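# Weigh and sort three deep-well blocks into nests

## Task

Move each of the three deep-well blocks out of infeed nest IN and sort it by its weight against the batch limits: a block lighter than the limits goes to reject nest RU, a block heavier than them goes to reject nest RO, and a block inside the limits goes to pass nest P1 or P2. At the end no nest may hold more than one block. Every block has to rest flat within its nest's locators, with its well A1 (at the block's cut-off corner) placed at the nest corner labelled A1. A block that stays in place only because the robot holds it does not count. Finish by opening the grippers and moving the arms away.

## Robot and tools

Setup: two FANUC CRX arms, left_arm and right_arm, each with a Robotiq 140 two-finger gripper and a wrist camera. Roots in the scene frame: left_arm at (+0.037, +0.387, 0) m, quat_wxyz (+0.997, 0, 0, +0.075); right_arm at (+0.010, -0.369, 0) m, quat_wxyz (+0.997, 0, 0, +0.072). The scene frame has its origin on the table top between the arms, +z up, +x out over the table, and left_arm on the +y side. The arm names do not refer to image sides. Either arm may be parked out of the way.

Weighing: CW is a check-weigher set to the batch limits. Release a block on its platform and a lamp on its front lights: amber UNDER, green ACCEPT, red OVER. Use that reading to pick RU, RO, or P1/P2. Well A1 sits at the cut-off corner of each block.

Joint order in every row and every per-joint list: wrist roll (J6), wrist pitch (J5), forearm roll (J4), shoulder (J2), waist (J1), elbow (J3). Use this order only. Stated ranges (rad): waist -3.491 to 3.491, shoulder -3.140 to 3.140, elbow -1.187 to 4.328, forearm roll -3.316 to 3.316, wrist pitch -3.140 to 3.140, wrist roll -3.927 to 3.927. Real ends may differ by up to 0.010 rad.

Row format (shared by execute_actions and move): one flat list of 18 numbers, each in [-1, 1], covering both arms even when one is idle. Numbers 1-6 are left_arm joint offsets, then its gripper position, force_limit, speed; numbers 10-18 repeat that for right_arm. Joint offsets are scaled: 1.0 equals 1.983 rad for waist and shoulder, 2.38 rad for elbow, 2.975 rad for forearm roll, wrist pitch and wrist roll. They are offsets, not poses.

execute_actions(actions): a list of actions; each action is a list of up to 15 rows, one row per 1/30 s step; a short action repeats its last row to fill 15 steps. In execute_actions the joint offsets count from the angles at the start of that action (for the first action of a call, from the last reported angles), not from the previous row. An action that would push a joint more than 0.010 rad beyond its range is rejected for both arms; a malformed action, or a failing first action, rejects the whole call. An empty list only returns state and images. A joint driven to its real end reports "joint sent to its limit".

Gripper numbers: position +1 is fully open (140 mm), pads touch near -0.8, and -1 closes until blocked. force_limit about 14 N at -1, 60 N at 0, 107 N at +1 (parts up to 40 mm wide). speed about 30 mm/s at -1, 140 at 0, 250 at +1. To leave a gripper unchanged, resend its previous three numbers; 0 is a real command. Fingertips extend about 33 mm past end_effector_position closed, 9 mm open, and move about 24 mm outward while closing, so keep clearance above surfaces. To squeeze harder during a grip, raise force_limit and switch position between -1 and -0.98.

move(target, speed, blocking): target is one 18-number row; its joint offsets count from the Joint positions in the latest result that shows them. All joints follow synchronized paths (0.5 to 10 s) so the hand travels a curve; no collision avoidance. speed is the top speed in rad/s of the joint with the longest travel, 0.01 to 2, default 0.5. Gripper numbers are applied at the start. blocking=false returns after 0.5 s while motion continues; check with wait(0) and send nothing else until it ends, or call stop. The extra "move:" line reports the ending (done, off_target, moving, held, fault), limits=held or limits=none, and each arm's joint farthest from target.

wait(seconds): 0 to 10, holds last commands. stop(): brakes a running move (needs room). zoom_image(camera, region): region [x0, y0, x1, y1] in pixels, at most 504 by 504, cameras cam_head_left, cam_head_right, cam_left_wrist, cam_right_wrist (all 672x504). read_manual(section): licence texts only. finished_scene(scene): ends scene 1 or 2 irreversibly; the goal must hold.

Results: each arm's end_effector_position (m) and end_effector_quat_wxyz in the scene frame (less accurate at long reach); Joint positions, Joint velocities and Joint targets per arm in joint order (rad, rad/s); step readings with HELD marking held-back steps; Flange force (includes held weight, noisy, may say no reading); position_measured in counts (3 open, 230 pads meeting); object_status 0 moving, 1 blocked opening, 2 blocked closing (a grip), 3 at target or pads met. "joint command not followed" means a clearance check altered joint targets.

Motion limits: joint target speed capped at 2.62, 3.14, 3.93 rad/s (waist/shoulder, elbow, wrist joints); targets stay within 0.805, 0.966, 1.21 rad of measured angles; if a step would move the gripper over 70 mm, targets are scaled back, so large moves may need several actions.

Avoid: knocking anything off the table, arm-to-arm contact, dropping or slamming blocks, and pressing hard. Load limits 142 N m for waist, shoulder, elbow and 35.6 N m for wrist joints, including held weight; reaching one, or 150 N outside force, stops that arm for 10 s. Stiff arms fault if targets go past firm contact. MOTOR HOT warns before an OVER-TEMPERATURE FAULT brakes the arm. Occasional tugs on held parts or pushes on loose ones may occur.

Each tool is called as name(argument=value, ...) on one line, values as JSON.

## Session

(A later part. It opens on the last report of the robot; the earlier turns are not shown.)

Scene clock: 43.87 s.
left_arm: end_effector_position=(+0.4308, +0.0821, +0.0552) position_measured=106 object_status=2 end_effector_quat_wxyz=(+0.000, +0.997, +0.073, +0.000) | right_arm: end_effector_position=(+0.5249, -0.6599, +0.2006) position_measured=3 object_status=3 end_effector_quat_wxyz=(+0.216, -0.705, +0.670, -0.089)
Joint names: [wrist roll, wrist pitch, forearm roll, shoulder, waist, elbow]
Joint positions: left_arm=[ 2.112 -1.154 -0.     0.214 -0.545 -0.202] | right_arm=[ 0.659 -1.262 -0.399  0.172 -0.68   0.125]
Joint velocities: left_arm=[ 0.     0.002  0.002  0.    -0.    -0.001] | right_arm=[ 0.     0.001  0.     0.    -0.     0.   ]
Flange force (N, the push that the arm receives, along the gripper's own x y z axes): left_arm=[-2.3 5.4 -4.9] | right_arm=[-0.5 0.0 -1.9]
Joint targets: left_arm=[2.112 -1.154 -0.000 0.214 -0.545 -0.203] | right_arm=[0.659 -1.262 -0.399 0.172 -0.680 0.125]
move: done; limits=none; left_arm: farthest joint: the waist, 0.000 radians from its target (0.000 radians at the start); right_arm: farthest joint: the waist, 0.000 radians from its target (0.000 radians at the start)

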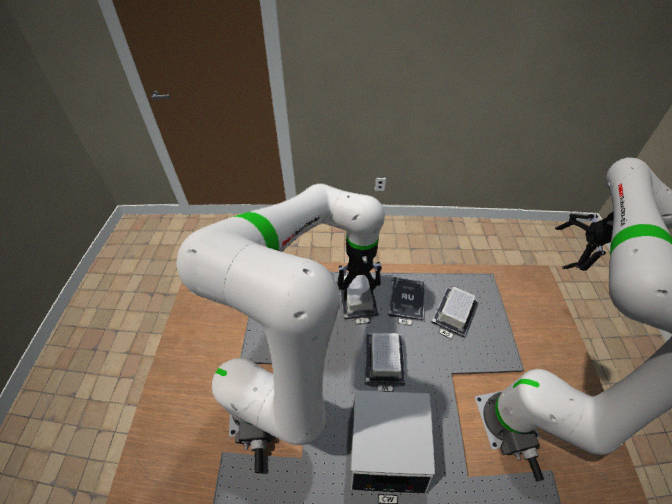

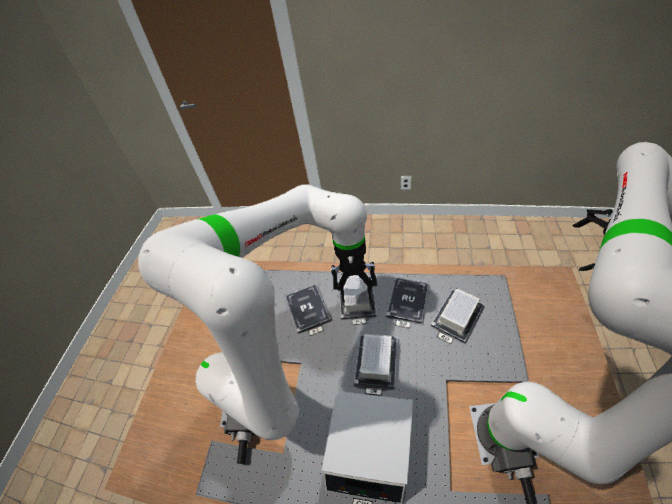

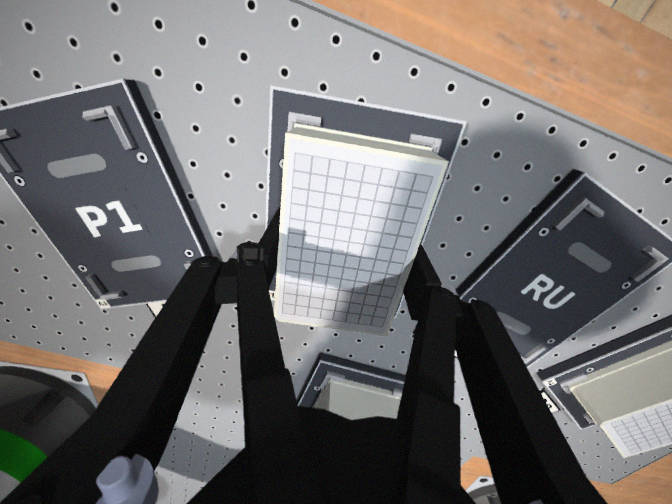

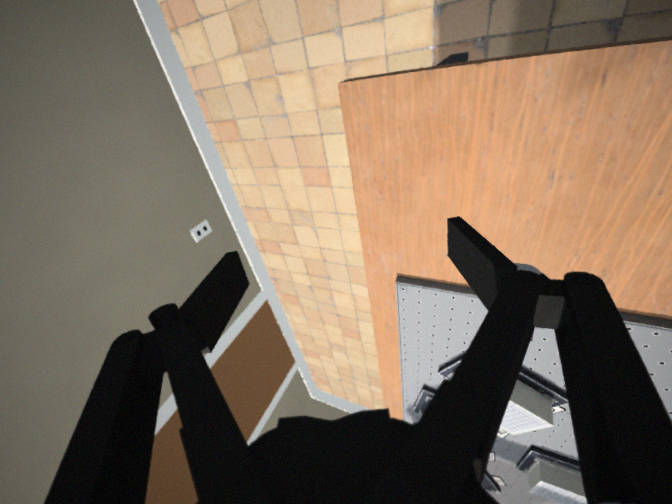

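move(target=[0,0,0,0,0,0,0.6,0,-0.5,0,0,0,0,0,0,1,0,0])

move(target=[0,-0.037,0,-0.0202,0,0.0294,0.6,0,-0.5,0,0,0,0,0,0,1,0,0], speed=0.25)

move(target=[0.0948,0.0124,0,-0.0958,-0.2353,-0.0956,0.6,0,-0.5,0,0,0,0,0,0,1,0,0])

move(target=[0,0.0346,0,0.021,0,-0.0258,0.6,0,-0.5,0,0,0,0,0,0,1,0,0], speed=0.2)

Scene clock: 44.87 s.
left_arm: end_effector_position=(+0.4308, +0.0821, +0.0551) position_measured=53 object_status=3 end_effector_quat_wxyz=(+0.000, +0.997, +0.073, +0.000) | right_arm: end_effector_position=(+0.5249, -0.6599, +0.2006) position_measured=3 object_status=3 end_effector_quat_wxyz=(+0.216, -0.705, +0.670, -0.089)
Joint names: [wrist roll, wrist pitch, forearm roll, shoulder, waist, elbow]
Joint positions: left_arm=[ 2.112 -1.154 -0.     0.214 -0.545 -0.203] | right_arm=[ 0.659 -1.262 -0.399  0.172 -0.68   0.125]
Joint velocities: left_arm=[ 0.     0.     0.001 -0.001 -0.    -0.   ] | right_arm=[ 0.    -0.     0.001  0.     0.    -0.   ]
Flange force (N, the push that the arm receives, along the gripper's own x y z axes): left_arm=[-0.6 0.3 -3.4] | right_arm=[0.5 -1.1 -2.6]
Joint targets: left_arm=[2.112 -1.154 -0.000 0.214 -0.545 -0.202] | right_arm=[0.659 -1.262 -0.399 0.172 -0.680 0.125]
move: done; limits=none; left_arm: farthest joint: the elbow, 0.001 radians from its target (0.001 radians at the start); right_arm: farthest joint: the waist, 0.000 radians from its target (0.000 radians at the start)

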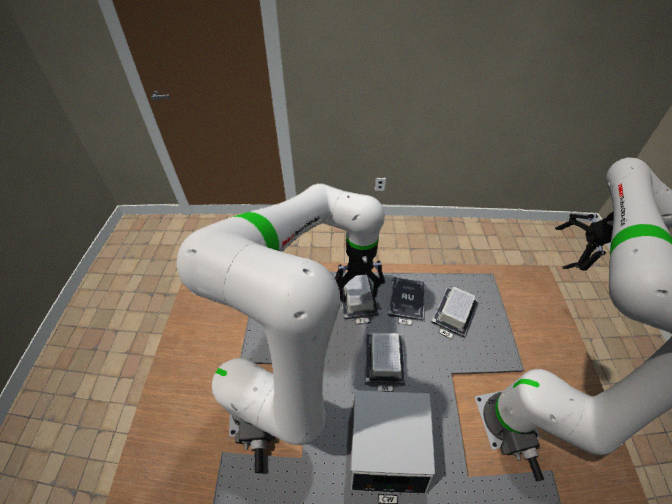

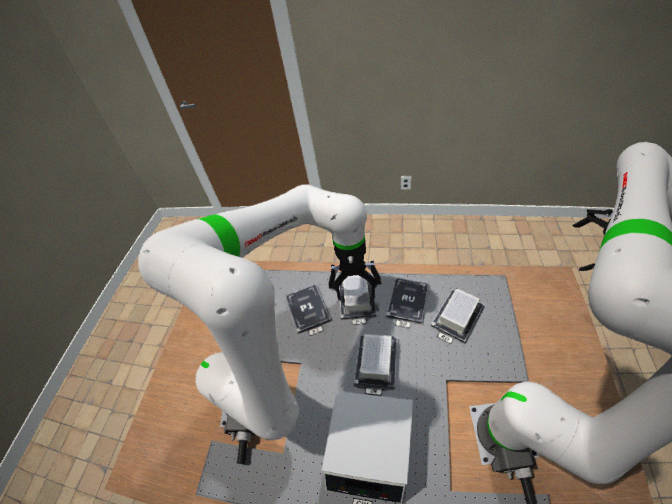

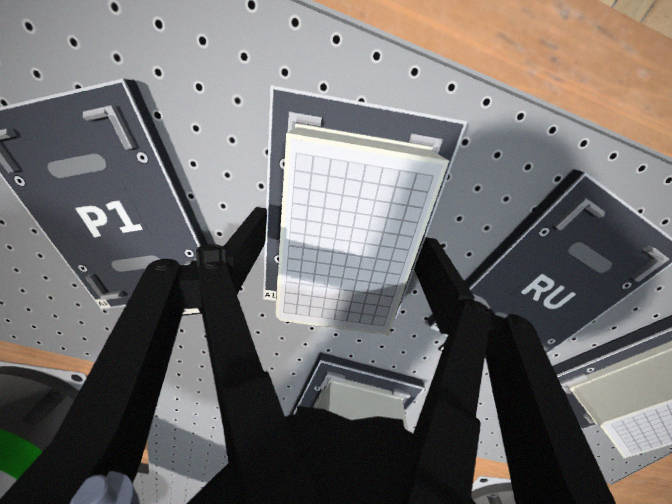

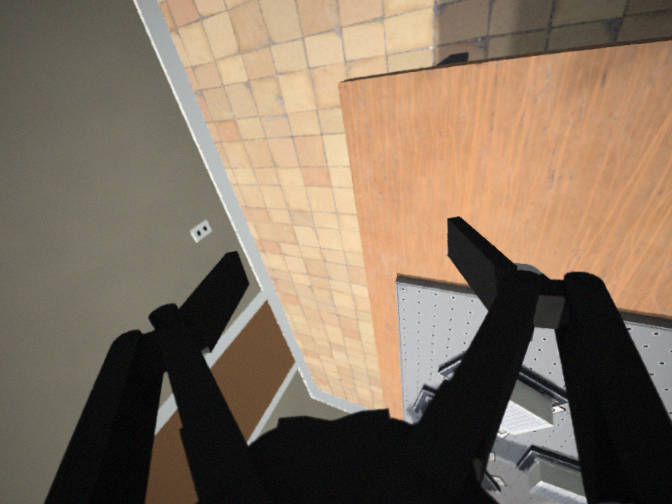

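Scene clock: 45.77 s.
left_arm: end_effector_position=(+0.4314, +0.0819, +0.1024) position_measured=53 object_status=3 end_effector_quat_wxyz=(+0.000, +0.997, +0.073, +0.000) | right_arm: end_effector_position=(+0.5249, -0.6599, +0.2006) position_measured=3 object_status=3 end_effector_quat_wxyz=(+0.216, -0.705, +0.670, -0.089)
Joint names: [wrist roll, wrist pitch, forearm roll, shoulder, waist, elbow]
Joint positions: left_arm=[ 2.112 -1.264 -0.     0.174 -0.545 -0.133] | right_arm=[ 0.659 -1.262 -0.399  0.172 -0.68   0.125]
Joint velocities: left_arm=[ 0.    -0.002 -0.001 -0.001  0.     0.001] | right_arm=[-0.     0.    -0.    -0.     0.    -0.001]
Flange force (N, the push that the arm receives, along the gripper's own x y z axes): left_arm=[-2.0 -0.6 -1.9] | right_arm=[-0.7 -1.6 -2.2]
Joint targets: left_arm=[2.112 -1.264 -0.000 0.174 -0.545 -0.133] | right_arm=[0.659 -1.262 -0.399 0.172 -0.680 0.125]
move: done; limits=none; left_arm: farthest joint: the waist, 0.000 radians from its target (0.000 radians at the start); right_arm: farthest joint: the waist, 0.000 radians from its target (0.000 radians at the start)

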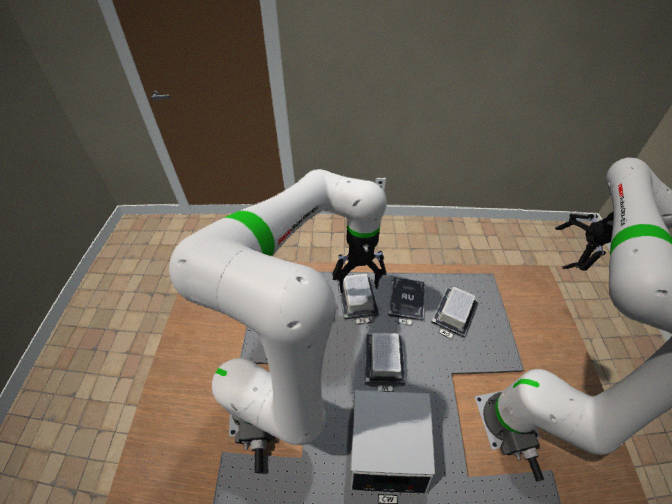

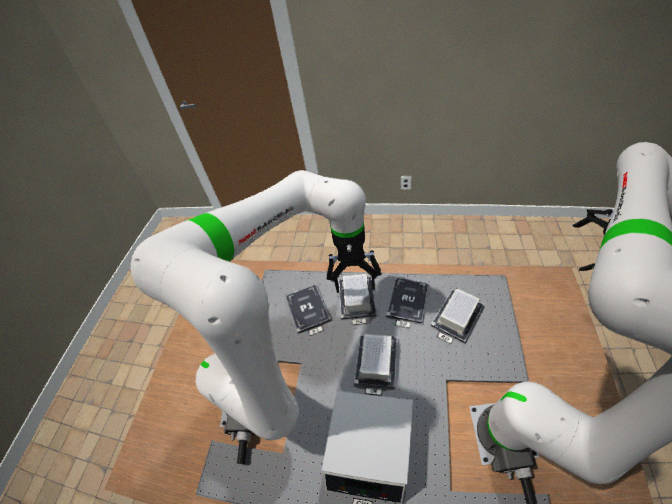

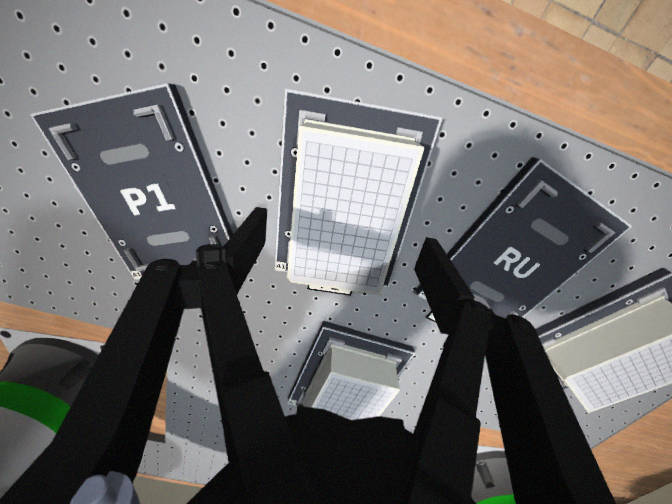

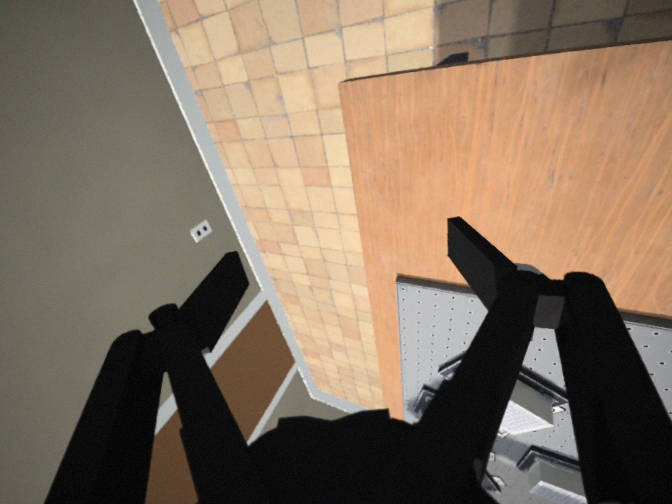

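Scene clock: 47.30 s.
left_arm: end_effector_position=(+0.1980, +0.0002, +0.0932) position_measured=53 object_status=3 end_effector_quat_wxyz=(-0.000, +1.000, -0.019, -0.000) | right_arm: end_effector_position=(+0.5249, -0.6599, +0.2006) position_measured=3 object_status=3 end_effector_quat_wxyz=(+0.216, -0.705, +0.670, -0.089)
Joint names: [wrist roll, wrist pitch, forearm roll, shoulder, waist, elbow]
Joint positions: left_arm=[ 2.394 -1.227 -0.    -0.016 -1.012 -0.36 ] | right_arm=[ 0.659 -1.262 -0.399  0.172 -0.68   0.125]
Joint velocities: left_arm=[ 0.001 -0.001  0.001 -0.    -0.001 -0.001] | right_arm=[-0.     0.001 -0.    -0.     0.     0.   ]
Flange force (N, the push that the arm receives, along the gripper's own x y z axes): left_arm=[-1.2 -4.7 -3.0] | right_arm=[-0.3 -0.1 -1.7]
Joint targets: left_arm=[2.394 -1.227 -0.000 -0.016 -1.012 -0.360] | right_arm=[0.659 -1.262 -0.399 0.172 -0.680 0.125]
move: done; limits=none; left_arm: farthest joint: the waist, 0.000 radians from its target (0.466 radians at the start); right_arm: farthest joint: the waist, 0.000 radians from its target (0.000 radians at the start)

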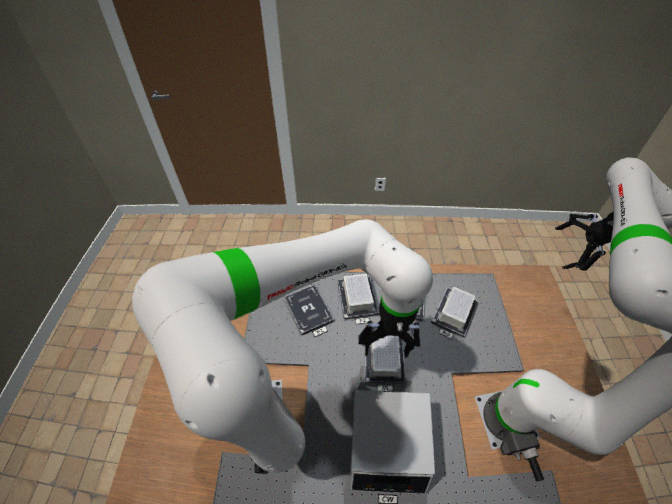

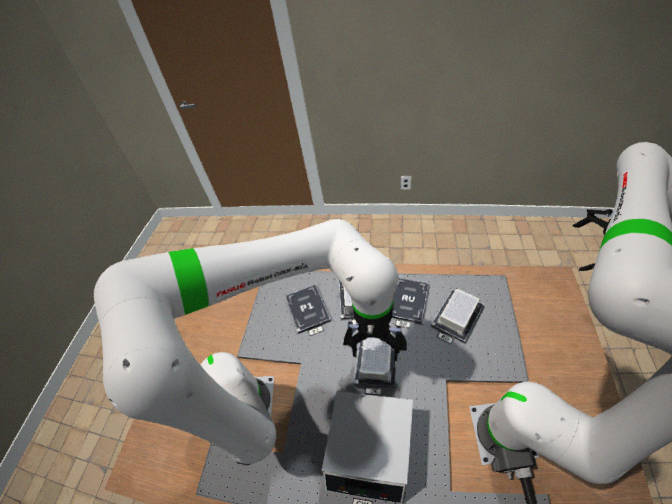

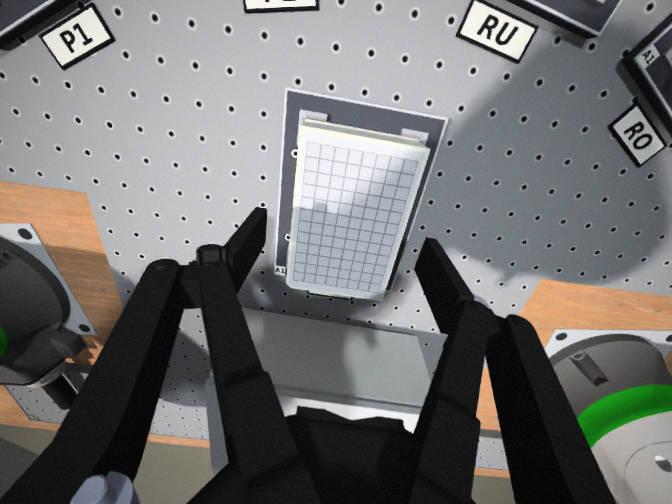

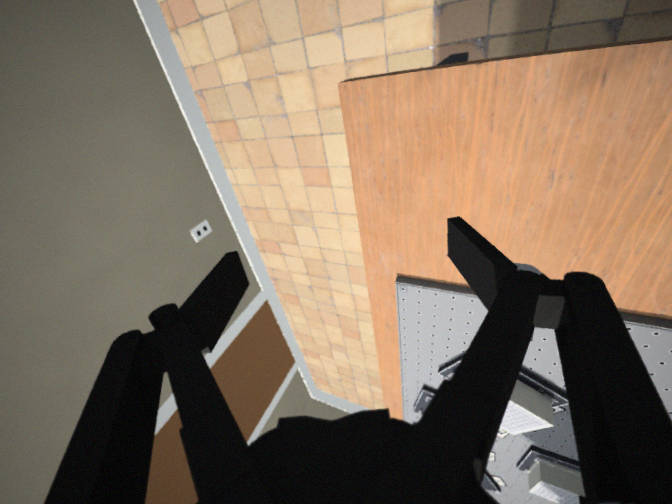

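Scene clock: 48.27 s.
left_arm: end_effector_position=(+0.1980, +0.0003, +0.0523) position_measured=53 object_status=3 end_effector_quat_wxyz=(-0.000, +1.000, -0.019, -0.000) | right_arm: end_effector_position=(+0.5249, -0.6599, +0.2006) position_measured=3 object_status=3 end_effector_quat_wxyz=(+0.216, -0.705, +0.670, -0.089)
Joint names: [wrist roll, wrist pitch, forearm roll, shoulder, waist, elbow]
Joint positions: left_arm=[ 2.394 -1.124 -0.     0.026 -1.012 -0.422] | right_arm=[ 0.659 -1.262 -0.399  0.172 -0.68   0.125]
Joint velocities: left_arm=[ 0.     0.002  0.     0.002 -0.    -0.001] | right_arm=[-0.    -0.    -0.001  0.001 -0.     0.001]
Flange force (N, the push that the arm receives, along the gripper's own x y z axes): left_arm=[-3.2 -1.0 -2.6] | right_arm=[-2.2 0.3 -1.8]
Joint targets: left_arm=[2.394 -1.124 -0.000 0.026 -1.012 -0.422] | right_arm=[0.659 -1.262 -0.399 0.172 -0.680 0.125]
move: done; limits=none; left_arm: farthest joint: the waist, 0.000 radians from its target (0.000 radians at the start); right_arm: farthest joint: the waist, 0.000 radians from its target (0.000 radians at the start)

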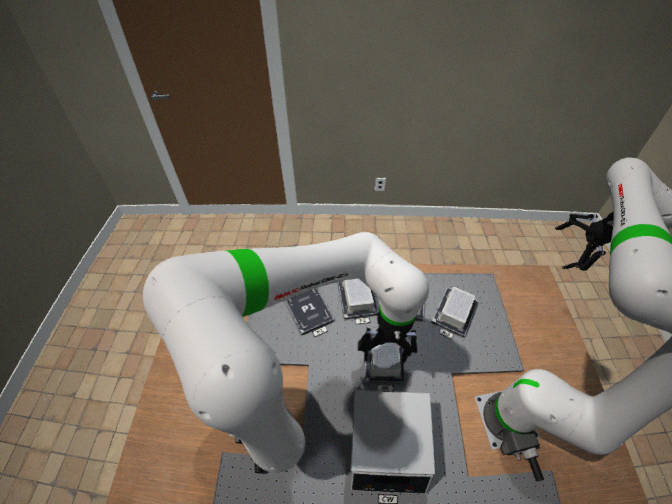

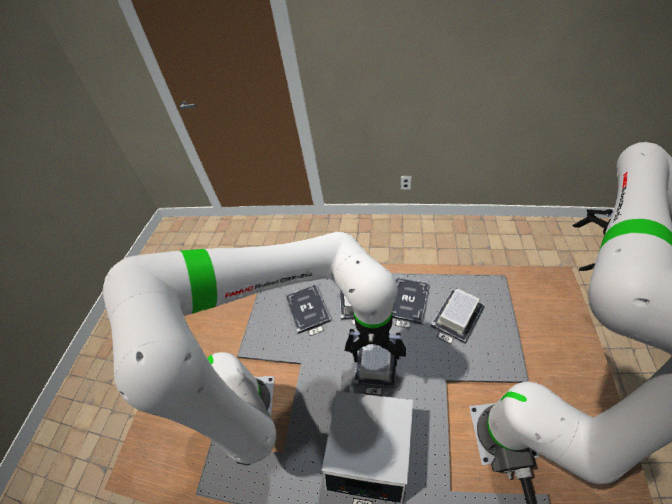

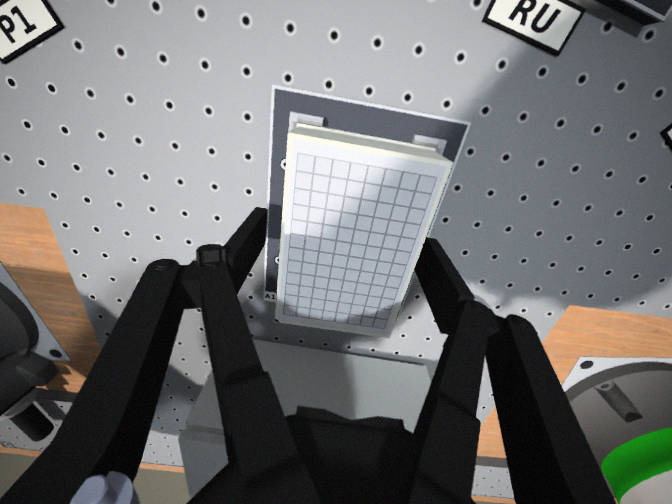

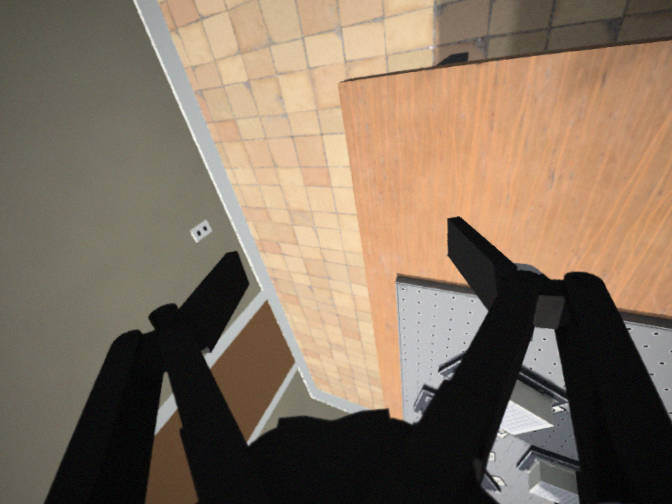

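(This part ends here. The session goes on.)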